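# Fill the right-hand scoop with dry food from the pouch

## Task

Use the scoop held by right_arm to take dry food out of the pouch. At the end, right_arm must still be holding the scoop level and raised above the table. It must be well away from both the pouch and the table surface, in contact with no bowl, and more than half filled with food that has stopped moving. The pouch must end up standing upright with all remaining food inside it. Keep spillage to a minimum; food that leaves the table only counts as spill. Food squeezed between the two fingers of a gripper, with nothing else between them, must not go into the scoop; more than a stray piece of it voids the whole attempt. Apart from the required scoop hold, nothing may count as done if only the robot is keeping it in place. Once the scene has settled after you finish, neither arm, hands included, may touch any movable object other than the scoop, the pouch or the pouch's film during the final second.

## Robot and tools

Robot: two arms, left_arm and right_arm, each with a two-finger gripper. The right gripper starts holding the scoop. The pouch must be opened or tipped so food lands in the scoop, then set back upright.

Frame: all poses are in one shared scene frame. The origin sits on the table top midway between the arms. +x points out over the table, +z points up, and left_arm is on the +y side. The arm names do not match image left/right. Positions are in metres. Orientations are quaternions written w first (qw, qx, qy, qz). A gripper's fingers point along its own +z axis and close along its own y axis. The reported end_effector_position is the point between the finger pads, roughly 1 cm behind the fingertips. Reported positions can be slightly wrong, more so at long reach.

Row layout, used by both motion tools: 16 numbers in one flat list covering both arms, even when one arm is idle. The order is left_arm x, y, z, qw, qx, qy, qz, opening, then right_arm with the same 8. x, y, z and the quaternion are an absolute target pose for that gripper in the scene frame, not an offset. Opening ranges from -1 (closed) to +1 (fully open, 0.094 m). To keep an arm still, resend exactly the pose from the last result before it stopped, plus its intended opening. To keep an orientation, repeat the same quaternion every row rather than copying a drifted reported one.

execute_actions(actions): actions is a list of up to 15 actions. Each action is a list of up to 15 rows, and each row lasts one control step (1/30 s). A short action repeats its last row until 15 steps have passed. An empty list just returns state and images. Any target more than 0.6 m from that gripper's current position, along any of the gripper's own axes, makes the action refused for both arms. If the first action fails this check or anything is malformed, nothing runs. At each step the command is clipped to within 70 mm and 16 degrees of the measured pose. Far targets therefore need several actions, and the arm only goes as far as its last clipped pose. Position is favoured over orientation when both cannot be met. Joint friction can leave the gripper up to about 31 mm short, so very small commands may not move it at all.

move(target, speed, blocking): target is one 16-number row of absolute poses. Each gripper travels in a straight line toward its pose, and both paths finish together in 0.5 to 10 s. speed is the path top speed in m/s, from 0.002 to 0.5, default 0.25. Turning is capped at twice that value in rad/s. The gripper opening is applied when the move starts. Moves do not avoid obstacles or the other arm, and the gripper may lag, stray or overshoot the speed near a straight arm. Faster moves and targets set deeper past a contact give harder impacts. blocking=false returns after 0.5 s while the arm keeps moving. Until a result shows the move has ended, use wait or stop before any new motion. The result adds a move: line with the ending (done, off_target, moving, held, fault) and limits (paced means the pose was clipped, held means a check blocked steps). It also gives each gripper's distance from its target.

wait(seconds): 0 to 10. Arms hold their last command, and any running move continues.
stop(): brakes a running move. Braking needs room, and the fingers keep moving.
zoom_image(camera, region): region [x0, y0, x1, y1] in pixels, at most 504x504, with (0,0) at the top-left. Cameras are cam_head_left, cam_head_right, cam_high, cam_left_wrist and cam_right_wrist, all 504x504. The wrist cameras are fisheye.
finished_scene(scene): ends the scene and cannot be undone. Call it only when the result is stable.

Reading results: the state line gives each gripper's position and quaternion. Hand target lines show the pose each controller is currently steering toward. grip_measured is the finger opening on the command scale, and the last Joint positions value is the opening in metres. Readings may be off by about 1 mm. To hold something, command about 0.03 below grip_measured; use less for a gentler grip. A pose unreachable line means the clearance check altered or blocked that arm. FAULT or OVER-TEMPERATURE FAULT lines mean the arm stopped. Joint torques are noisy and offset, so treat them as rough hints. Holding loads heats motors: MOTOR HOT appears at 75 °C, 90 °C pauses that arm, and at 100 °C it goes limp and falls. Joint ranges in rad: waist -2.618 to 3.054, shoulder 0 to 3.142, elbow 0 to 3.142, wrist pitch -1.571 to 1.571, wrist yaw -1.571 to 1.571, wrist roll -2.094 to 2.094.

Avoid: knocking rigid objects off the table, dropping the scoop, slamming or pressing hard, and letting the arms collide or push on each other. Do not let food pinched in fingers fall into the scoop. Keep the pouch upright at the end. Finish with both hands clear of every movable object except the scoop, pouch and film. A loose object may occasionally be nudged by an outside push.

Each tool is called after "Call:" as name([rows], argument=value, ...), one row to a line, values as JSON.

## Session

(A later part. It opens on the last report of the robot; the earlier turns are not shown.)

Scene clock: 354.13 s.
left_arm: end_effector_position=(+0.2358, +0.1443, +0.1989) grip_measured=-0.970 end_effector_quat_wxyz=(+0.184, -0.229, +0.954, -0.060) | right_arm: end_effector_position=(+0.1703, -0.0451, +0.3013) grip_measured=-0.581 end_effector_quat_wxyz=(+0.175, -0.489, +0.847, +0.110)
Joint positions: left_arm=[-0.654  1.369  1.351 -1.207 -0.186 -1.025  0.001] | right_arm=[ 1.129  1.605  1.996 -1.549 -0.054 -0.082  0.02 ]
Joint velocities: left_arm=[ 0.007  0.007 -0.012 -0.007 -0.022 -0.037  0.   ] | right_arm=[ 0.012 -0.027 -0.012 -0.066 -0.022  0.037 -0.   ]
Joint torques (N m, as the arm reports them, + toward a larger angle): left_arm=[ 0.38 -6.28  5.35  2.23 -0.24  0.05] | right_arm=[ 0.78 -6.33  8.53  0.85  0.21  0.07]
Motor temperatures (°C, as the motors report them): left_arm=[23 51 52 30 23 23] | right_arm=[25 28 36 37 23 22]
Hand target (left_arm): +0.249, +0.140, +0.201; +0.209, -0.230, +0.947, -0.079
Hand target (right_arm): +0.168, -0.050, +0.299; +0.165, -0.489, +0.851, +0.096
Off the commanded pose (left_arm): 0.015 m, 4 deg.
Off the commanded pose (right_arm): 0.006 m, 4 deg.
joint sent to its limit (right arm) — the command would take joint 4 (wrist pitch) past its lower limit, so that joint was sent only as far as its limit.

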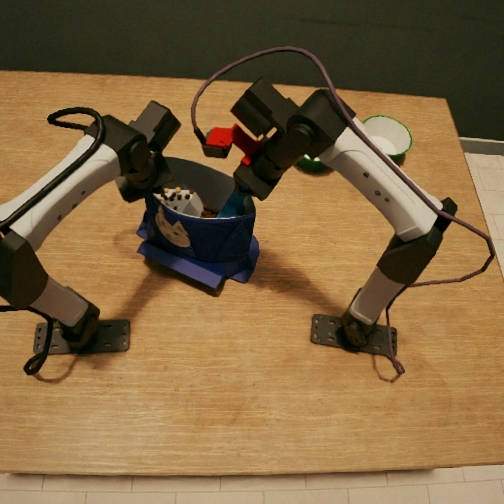

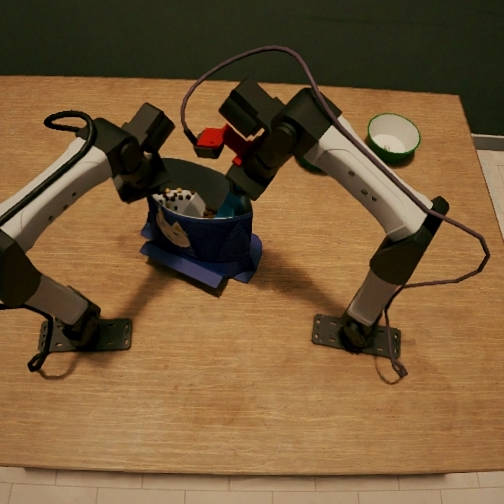

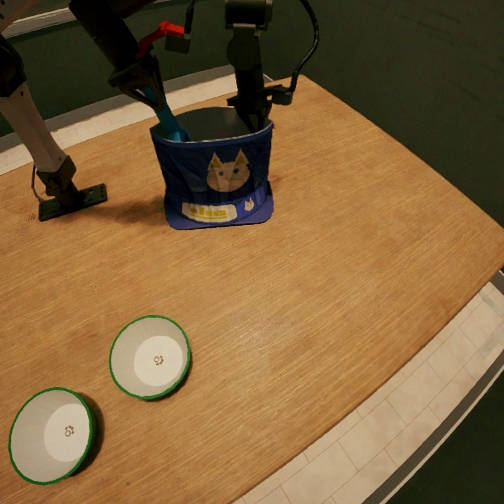

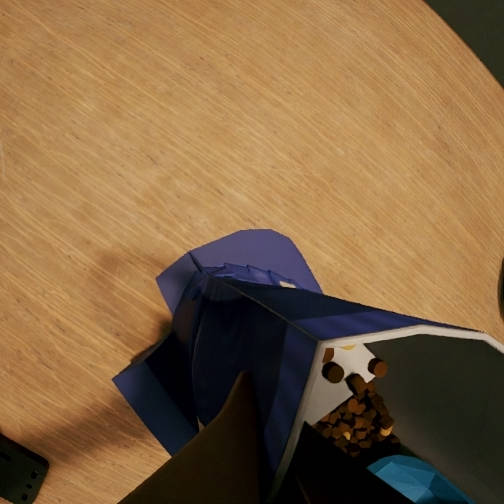

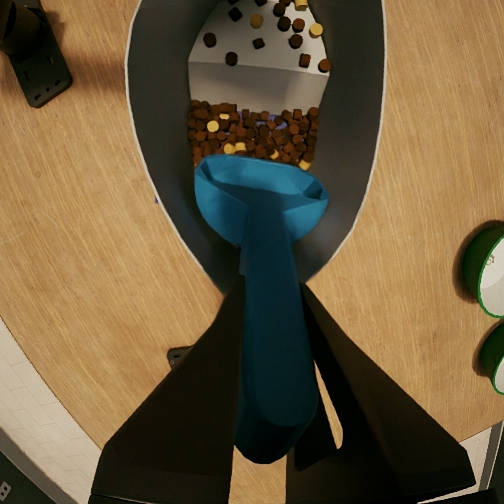

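Call:
execute_actions([
  [[0.25,0.125,0.26,0.24,-0.23,0.94,-0.09,-1,0.152,-0.062,0.30,0.15,-0.492,0.853,0.087,-0.7]],
  [[0.25,0.11,0.295,0.26,-0.23,0.93,-0.1,-1,0.14,-0.082,0.295,0.13,-0.494,0.856,0.075,-0.7]],
  [[0.25,0.11,0.295,0.26,-0.23,0.93,-0.1,-1,0.135,-0.09,0.28,0.113,-0.496,0.859,0.065,-0.7]],
  [[0.25,0.11,0.295,0.26,-0.23,0.93,-0.1,-1,0.138,-0.085,0.26,0.113,-0.496,0.859,0.065,-0.7]],
  [[0.25,0.11,0.295,0.26,-0.23,0.93,-0.1,-1,0.145,-0.073,0.245,0.113,-0.496,0.859,0.065,-0.7]],
])

Scene clock: 361.67 s.
left_arm: end_effector_position=(+0.2250, +0.1213, +0.2469) grip_measured=-0.970 end_effector_quat_wxyz=(+0.179, -0.215, +0.960, -0.027) | right_arm: end_effector_position=(+0.1532, -0.0614, +0.2782) grip_measured=-0.581 end_effector_quat_wxyz=(+0.178, -0.489, +0.848, +0.103)
Joint positions: left_arm=[-0.776  1.504  1.68  -1.481 -0.253 -1.115  0.001] | right_arm=[ 1.159  1.465  1.754 -1.447 -0.026 -0.059  0.02 ]
Joint velocities: left_arm=[-0.017  0.002  0.002  0.051  0.037  0.022 -0.   ] | right_arm=[-0.007 -0.002  0.002  0.022 -0.007  0.022  0.   ]
Joint torques (N m, as the arm reports them, + toward a larger angle): left_arm=[ -0.61 -10.74  12.55   2.05  -0.73  -0.18] | right_arm=[ 0.63 -2.56  3.77  0.52  0.1   0.07]
Motor temperatures (°C, as the motors report them): left_arm=[23 48 51 30 22 23] | right_arm=[25 29 36 35 23 22]
Hand target (left_arm): +0.244, +0.114, +0.296; +0.259, -0.233, +0.932, -0.100
Hand target (right_arm): +0.145, -0.073, +0.248; +0.113, -0.495, +0.859, +0.065
Off the commanded pose (left_arm): 0.055 m, 13 deg.
Off the commanded pose (right_arm): 0.036 m, 9 deg.

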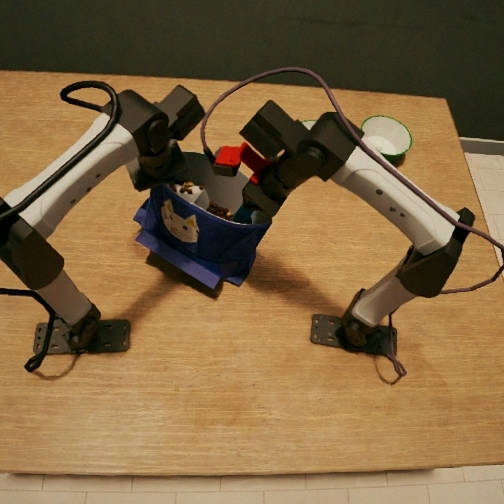

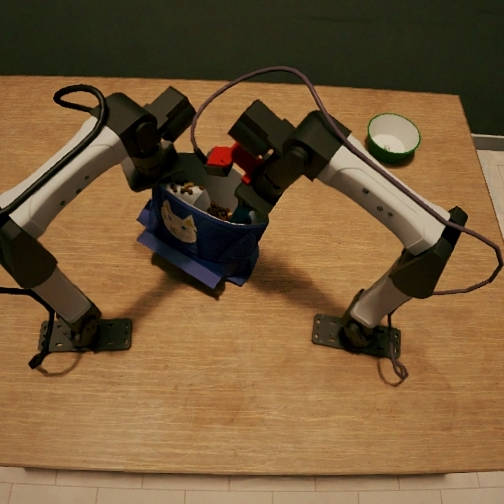

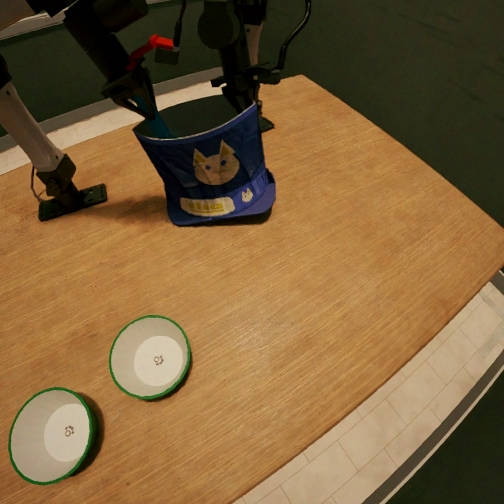

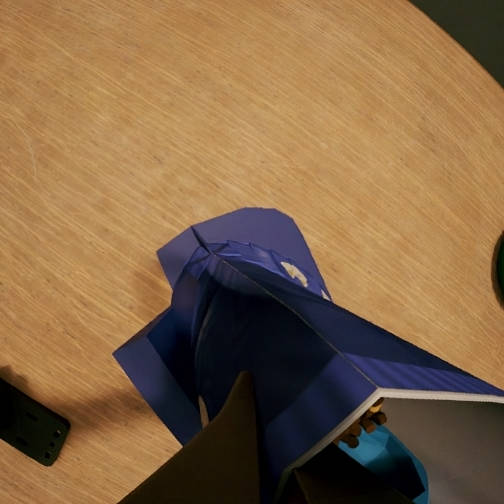

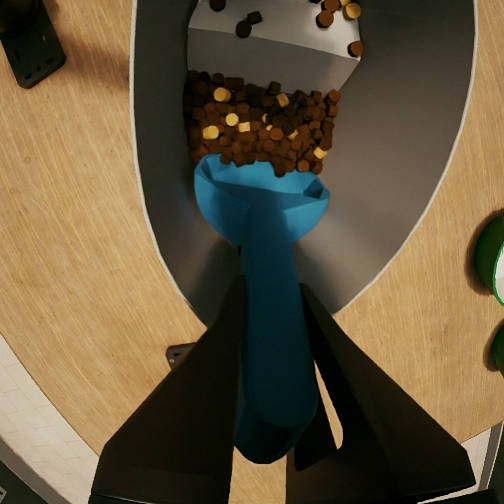

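Now behind the food. Sweep forward.

Call:
execute_actions([
  [[0.25,0.11,0.295,0.26,-0.23,0.93,-0.1,-1,0.152,-0.062,0.245,0.15,-0.492,0.853,0.087,-0.7]],
  [[0.25,0.11,0.295,0.26,-0.23,0.93,-0.1,-1,0.155,-0.057,0.235,0.19,-0.488,0.845,0.11,-0.7]],
  [[0.25,0.1,0.31,0.28,-0.23,0.925,-0.1,-1,0.15,-0.068,0.23,0.23,-0.48,0.835,0.13,-0.7]],
  [[0.24,0.085,0.33,0.28,-0.23,0.925,-0.1,-1,0.14,-0.085,0.225,0.28,-0.473,0.82,0.16,-0.7]],
  [[0.225,0.065,0.345,0.28,-0.23,0.925,-0.1,-1,0.128,-0.105,0.22,0.33,-0.462,0.8,0.19,-0.7]],
  [[0.21,0.045,0.355,0.28,-0.23,0.925,-0.1,-1,0.116,-0.125,0.21,0.38,-0.45,0.78,0.22,-0.7]],
  [[0.20,0.025,0.36,0.3,-0.21,0.92,-0.13,-1,0.108,-0.14,0.2,0.433,-0.433,0.75,0.25,-0.7]],
  [[0.195,0.005,0.36,0.31,-0.2,0.915,-0.16,-1,0.108,-0.14,0.2,0.48,-0.415,0.72,0.28,-0.7]],
])

Scene clock: 371.97 s.
left_arm: end_effector_position=(+0.2138, +0.0155, +0.3145) grip_measured=-0.970 end_effector_quat_wxyz=(+0.306, -0.181, +0.931, -0.079) | right_arm: end_effector_position=(+0.1162, -0.1453, +0.2332) grip_measured=-0.581 end_effector_quat_wxyz=(+0.525, -0.390, +0.706, +0.272)
Joint positions: left_arm=[-1.148  1.729  2.109 -1.575 -0.536 -1.359  0.001] | right_arm=[ 0.954  0.267  0.543 -0.587 -0.196 -0.089  0.02 ]
Joint velocities: left_arm=[-0.012 -0.007 -0.012 -0.051  0.051 -0.11   0.001] | right_arm=[-0.007 -0.007 -0.007  0.037 -0.037  0.022 -0.   ]
Joint torques (N m, as the arm reports them, + toward a larger angle): left_arm=[ -3.69 -12.61  13.22   1.13  -0.19  -0.57] | right_arm=[-0.15  2.33  3.9   1.73 -0.77 -0.04]
Motor temperatures (°C, as the motors report them): left_arm=[23 48 54 30 22 23] | right_arm=[25 28 35 34 23 22]
Hand target (left_arm): +0.195, +0.010, +0.358; +0.309, -0.197, +0.916, -0.165
Hand target (right_arm): +0.108, -0.141, +0.201; +0.481, -0.414, +0.721, +0.280
Off the commanded pose (left_arm): 0.050 m, 10 deg.
Off the commanded pose (right_arm): 0.035 m, 6 deg.
joint sent to its limit (left arm) — the command would take joint 4 (wrist pitch) past its lower limit, so that joint was sent only as far as its limit.

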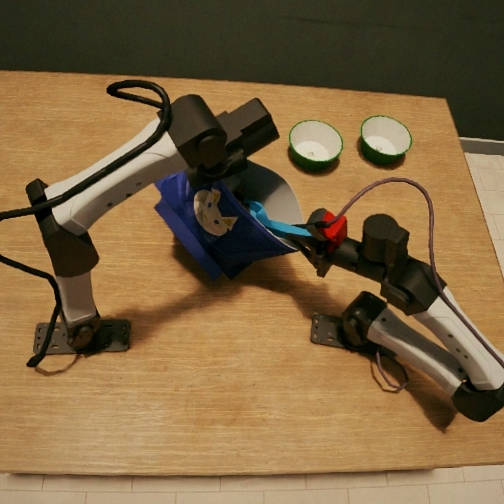

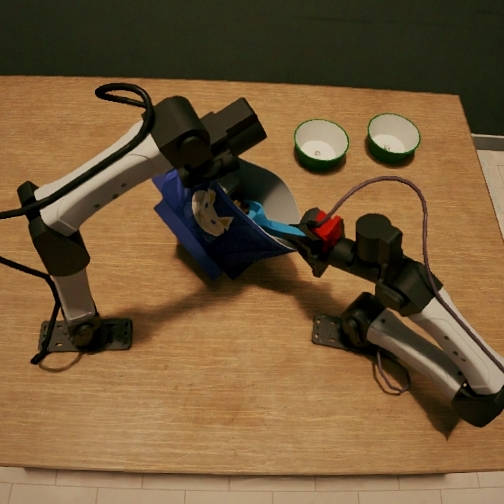

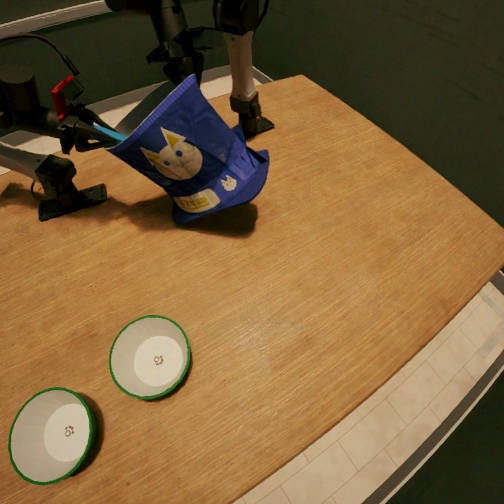

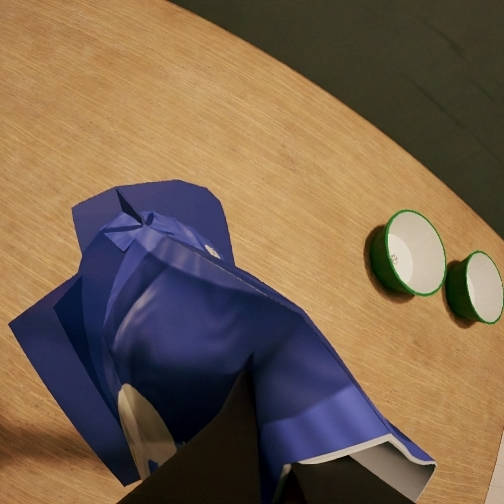

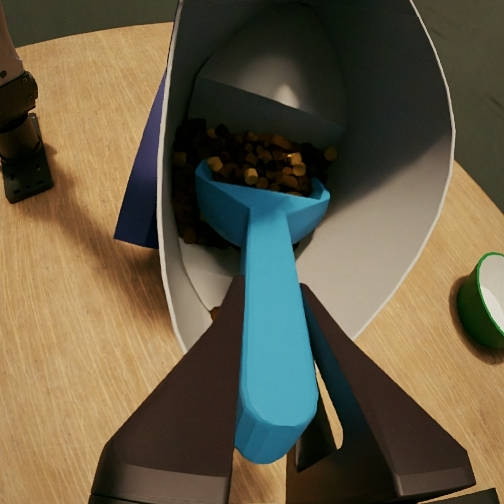

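Call:
execute_actions([
  [[0.195,-0.015,0.36,0.31,-0.2,0.915,-0.16,-1,0.118,-0.125,0.21,0.54,-0.39,0.68,0.31,-0.7]],
  [[0.195,-0.015,0.36,0.31,-0.2,0.915,-0.16,-1,0.12,-0.122,0.215,0.585,-0.37,0.64,0.34,-0.7]],
  [[0.21,0.005,0.36,0.31,-0.2,0.915,-0.16,-1,0.118,-0.13,0.225,0.62,-0.35,0.605,0.357,-0.7]],
  [[0.22,0.03,0.355,0.31,-0.2,0.915,-0.16,-1,0.118,-0.14,0.24,0.65,-0.33,0.572,0.375,-0.7]],
  [[0.23,0.055,0.345,0.3,-0.21,0.92,-0.13,-1,0.118,-0.15,0.255,0.665,-0.32,0.555,0.384,-0.7]],
  [[0.24,0.08,0.33,0.28,-0.23,0.925,-0.1,-1,0.118,-0.15,0.275,0.665,-0.32,0.555,0.384,-0.7]],
  [[0.25,0.105,0.31,0.28,-0.23,0.925,-0.1,-1,0.118,-0.15,0.29,0.665,-0.32,0.555,0.384,-0.7]],
  [[0.25,0.125,0.27,0.24,-0.23,0.94,-0.09,-1,0.118,-0.15,0.30,0.665,-0.32,0.555,0.384,-0.7]],
  [[0.25,0.14,0.23,0.21,-0.23,0.947,-0.08,-1,0.118,-0.15,0.30,0.665,-0.32,0.555,0.384,-0.7]],
  [[0.25,0.15,0.2,0.21,-0.23,0.947,-0.08,-1,0.118,-0.15,0.30,0.665,-0.32,0.555,0.384,-0.7]],
])

Call:
zoom_image(camera="cam_head_right", region=[150,80,400,300])

Scene clock: 387.27 s.
left_arm: end_effector_position=(+0.2362, +0.1525, +0.1999) grip_measured=-0.970 end_effector_quat_wxyz=(+0.184, -0.230, +0.954, -0.063) | right_arm: end_effector_position=(+0.1187, -0.1508, +0.2899) grip_measured=-0.581 end_effector_quat_wxyz=(+0.657, -0.321, +0.565, +0.382)
Joint positions: left_arm=[-0.62   1.349  1.337 -1.203 -0.169 -0.994  0.001] | right_arm=[ 0.626  0.069  0.314 -0.057 -0.586  0.115  0.02 ]
Joint velocities: left_arm=[ 0.002 -0.012 -0.002  0.022 -0.007  0.022  0.001] | right_arm=[ 0.007  0.012 -0.002  0.007 -0.081 -0.007 -0.001]
Joint torques (N m, as the arm reports them, + toward a larger angle): left_arm=[ 0.58 -6.02  4.95  2.26 -0.24  0.07] | right_arm=[1.15 3.41 9.81 2.09 0.2  0.06]
Motor temperatures (°C, as the motors report them): left_arm=[24 50 57 29 22 23] | right_arm=[25 28 34 37 23 22]
Hand target (left_arm): +0.249, +0.150, +0.201; +0.210, -0.230, +0.947, -0.078
Hand target (right_arm): +0.118, -0.151, +0.300; +0.665, -0.320, +0.555, +0.384
Off the commanded pose (left_arm): 0.014 m, 4 deg.
Off the commanded pose (right_arm): 0.010 m, 1 deg.

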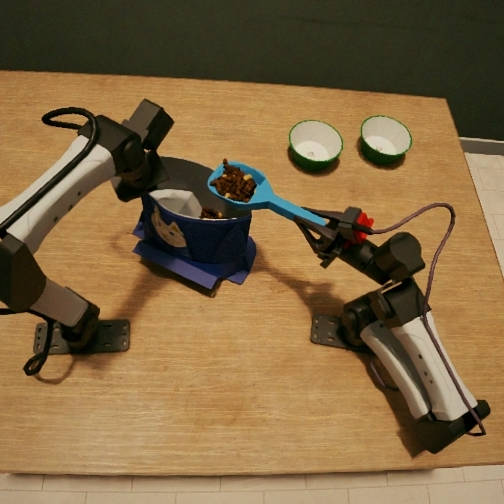

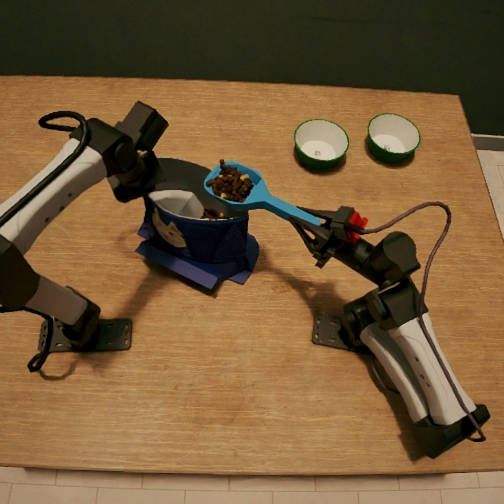

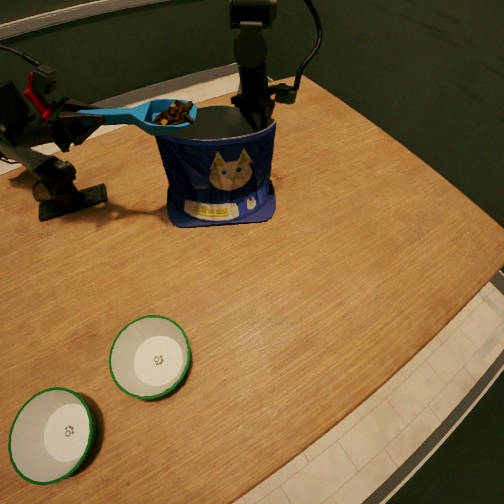

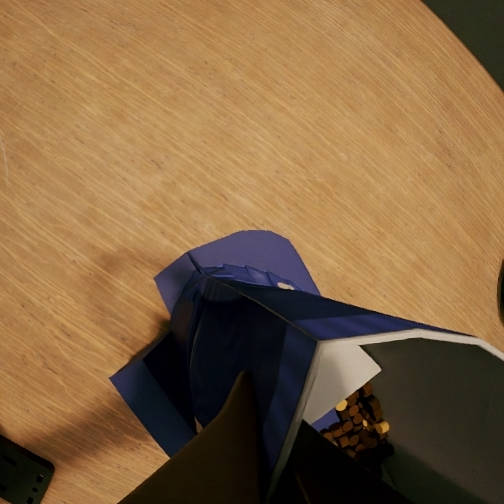

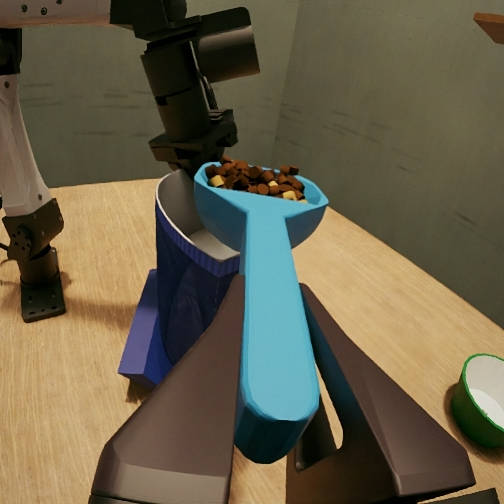

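Region (150, 80, 400, 300) of cam_head_right's 504x504 image, scaled by 2.016, with more detail than that image has; it fills the top 444 rows of this view, and the rest is white.

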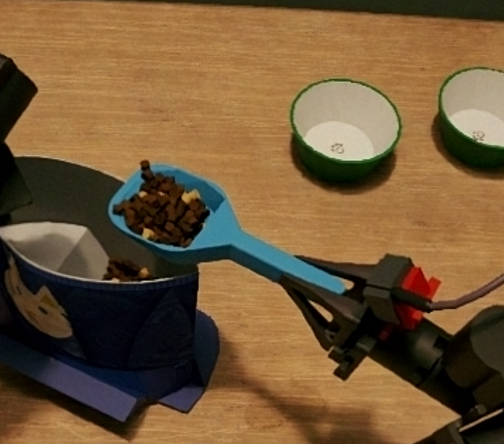

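Call:
move(target=[0.236,0.152,0.2,0.184,-0.23,0.954,-0.063,0.3,0.118,-0.15,0.31,0.687,-0.305,0.527,0.397,-0.7], speed=0.05)

Call:
move(target=[0.22,0.17,0.3,0.25,-0.23,0.935,-0.08,0.3,0.23,-0.24,0.33,0.781,-0.106,0.6,0.138,-0.7], speed=0.08)

Scene clock: 394.03 s.
left_arm: end_effector_position=(+0.2358, +0.1529, +0.1997) grip_measured=+0.297 end_effector_quat_wxyz=(+0.184, -0.229, +0.954, -0.062) | right_arm: end_effector_position=(+0.1154, -0.1514, +0.3089) grip_measured=-0.581 end_effector_quat_wxyz=(+0.683, -0.309, +0.532, +0.394)
Joint positions: left_arm=[-0.62   1.349  1.337 -1.206 -0.17  -0.993  0.061] | right_arm=[ 0.658  0.069  0.299  0.059 -0.55   0.151  0.02 ]
Joint velocities: left_arm=[-0.007 -0.007 -0.002  0.051 -0.066 -0.051 -0.001] | right_arm=[-0.002  0.007  0.002 -0.051 -0.037  0.066 -0.001]
Joint torques (N m, as the arm reports them, + toward a larger angle): left_arm=[-0.5  -5.54  6.98  1.2  -0.18 -0.02] | right_arm=[0.95 3.43 7.23 2.13 0.24 0.08]
Motor temperatures (°C, as the motors report them): left_arm=[23 47 54 30 22 23] | right_arm=[25 28 35 38 23 22]
Hand target (left_arm): +0.236, +0.152, +0.200; +0.184, -0.230, +0.954, -0.063
Hand target (right_arm): +0.118, -0.150, +0.310; +0.687, -0.305, +0.528, +0.396
Off the commanded pose (left_arm): 0.001 m, 0 deg.
Off the commanded pose (right_arm): 0.003 m, 1 deg.
move: done

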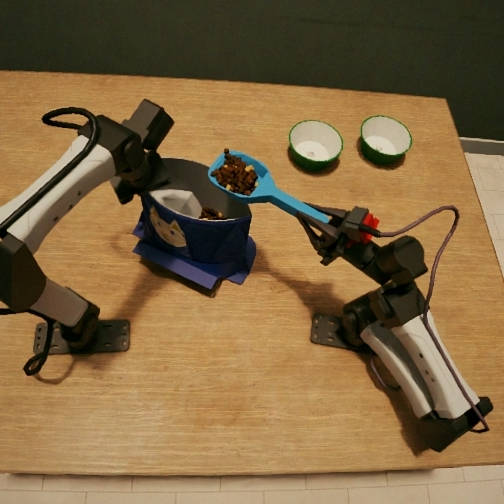

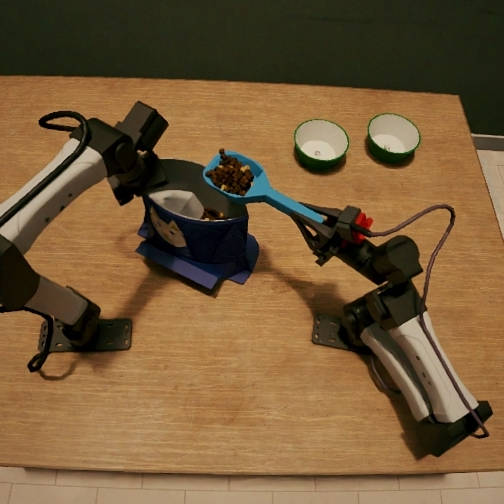

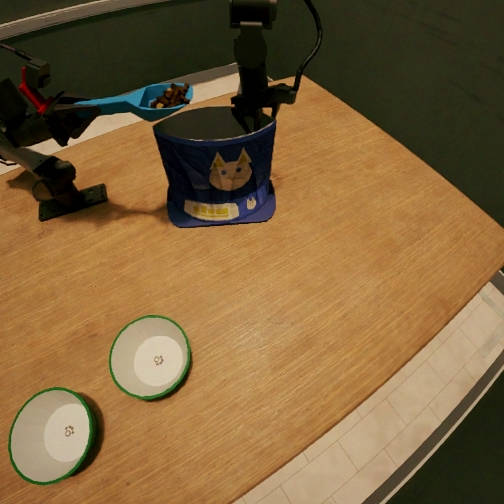

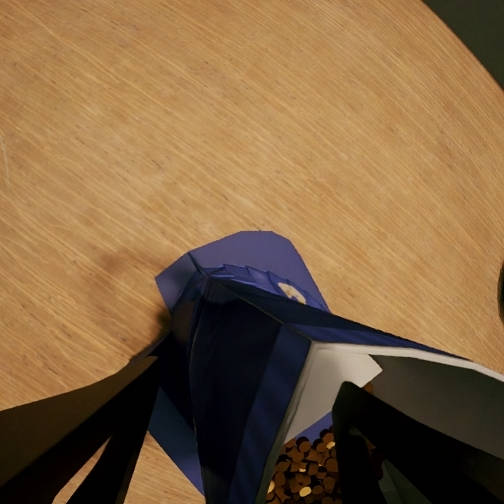

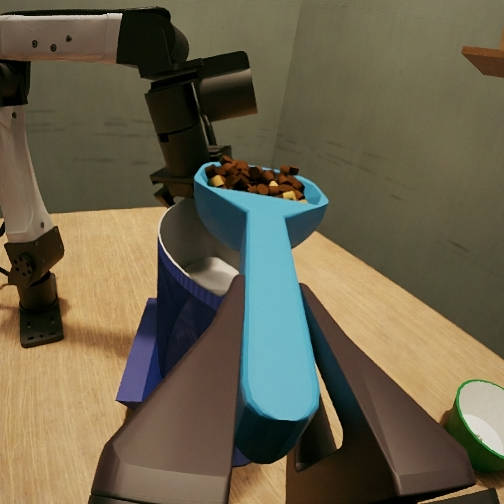

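Scene clock: 398.83 s.
left_arm: end_effector_position=(+0.2231, +0.1698, +0.2922) grip_measured=+0.297 end_effector_quat_wxyz=(+0.243, -0.232, +0.939, -0.076) | right_arm: end_effector_position=(+0.2298, -0.2347, +0.3144) grip_measured=-0.581 end_effector_quat_wxyz=(+0.763, -0.115, +0.620, +0.146)
Joint positions: left_arm=[-0.635  1.318  1.661 -1.453 -0.241 -0.995  0.061] | right_arm=[ 0.452  0.357  0.349  0.216 -0.094  0.026  0.02 ]
Joint velocities: left_arm=[ 0.002  0.012  0.002 -0.081 -0.022 -0.007 -0.001] | right_arm=[-0.007  0.017 -0.007  0.007  0.095 -0.007  0.   ]
Joint torques (N m, as the arm reports them, + toward a larger angle): left_arm=[-1.14 -5.46  7.48  1.22 -0.33 -0.14] | right_arm=[-0.74  2.1  10.88  2.32  0.12 -0.01]
Motor temperatures (°C, as the motors report them): left_arm=[23 45 53 30 22 23] | right_arm=[25 28 36 39 23 22]
Hand target (left_arm): +0.219, +0.171, +0.299; +0.251, -0.230, +0.937, -0.080
Hand target (right_arm): +0.230, -0.240, +0.331; +0.780, -0.107, +0.601, +0.137
Off the commanded pose (left_arm): 0.008 m, 1 deg.
Off the commanded pose (right_arm): 0.017 m, 3 deg.
move: off_target (right_arm)

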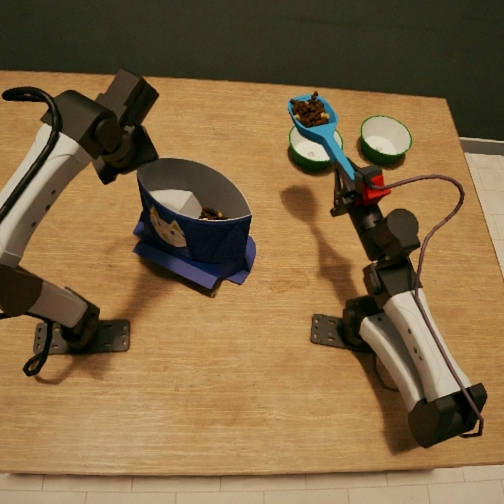

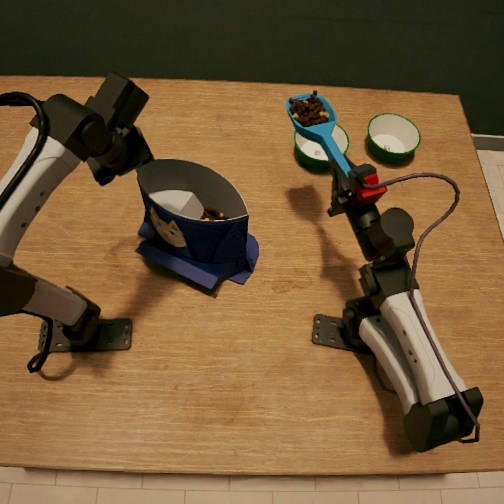

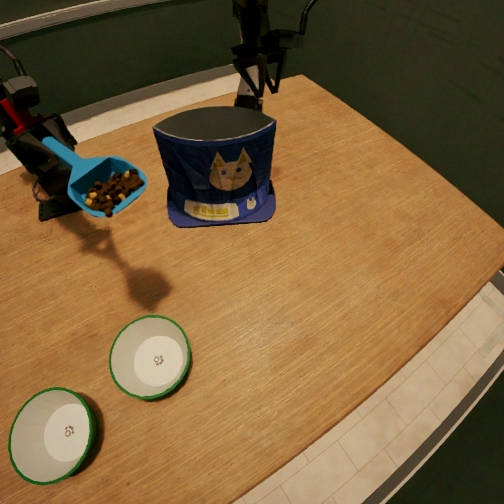

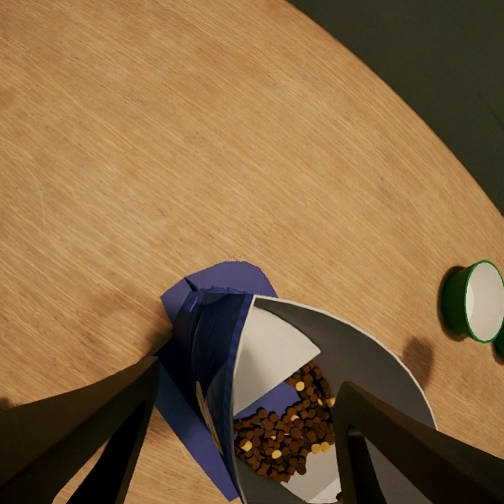

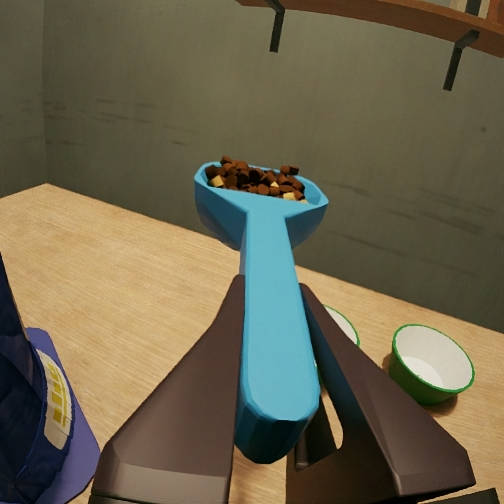

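Call:
finished_scene(scene=1)

The scene is finished: the task was done.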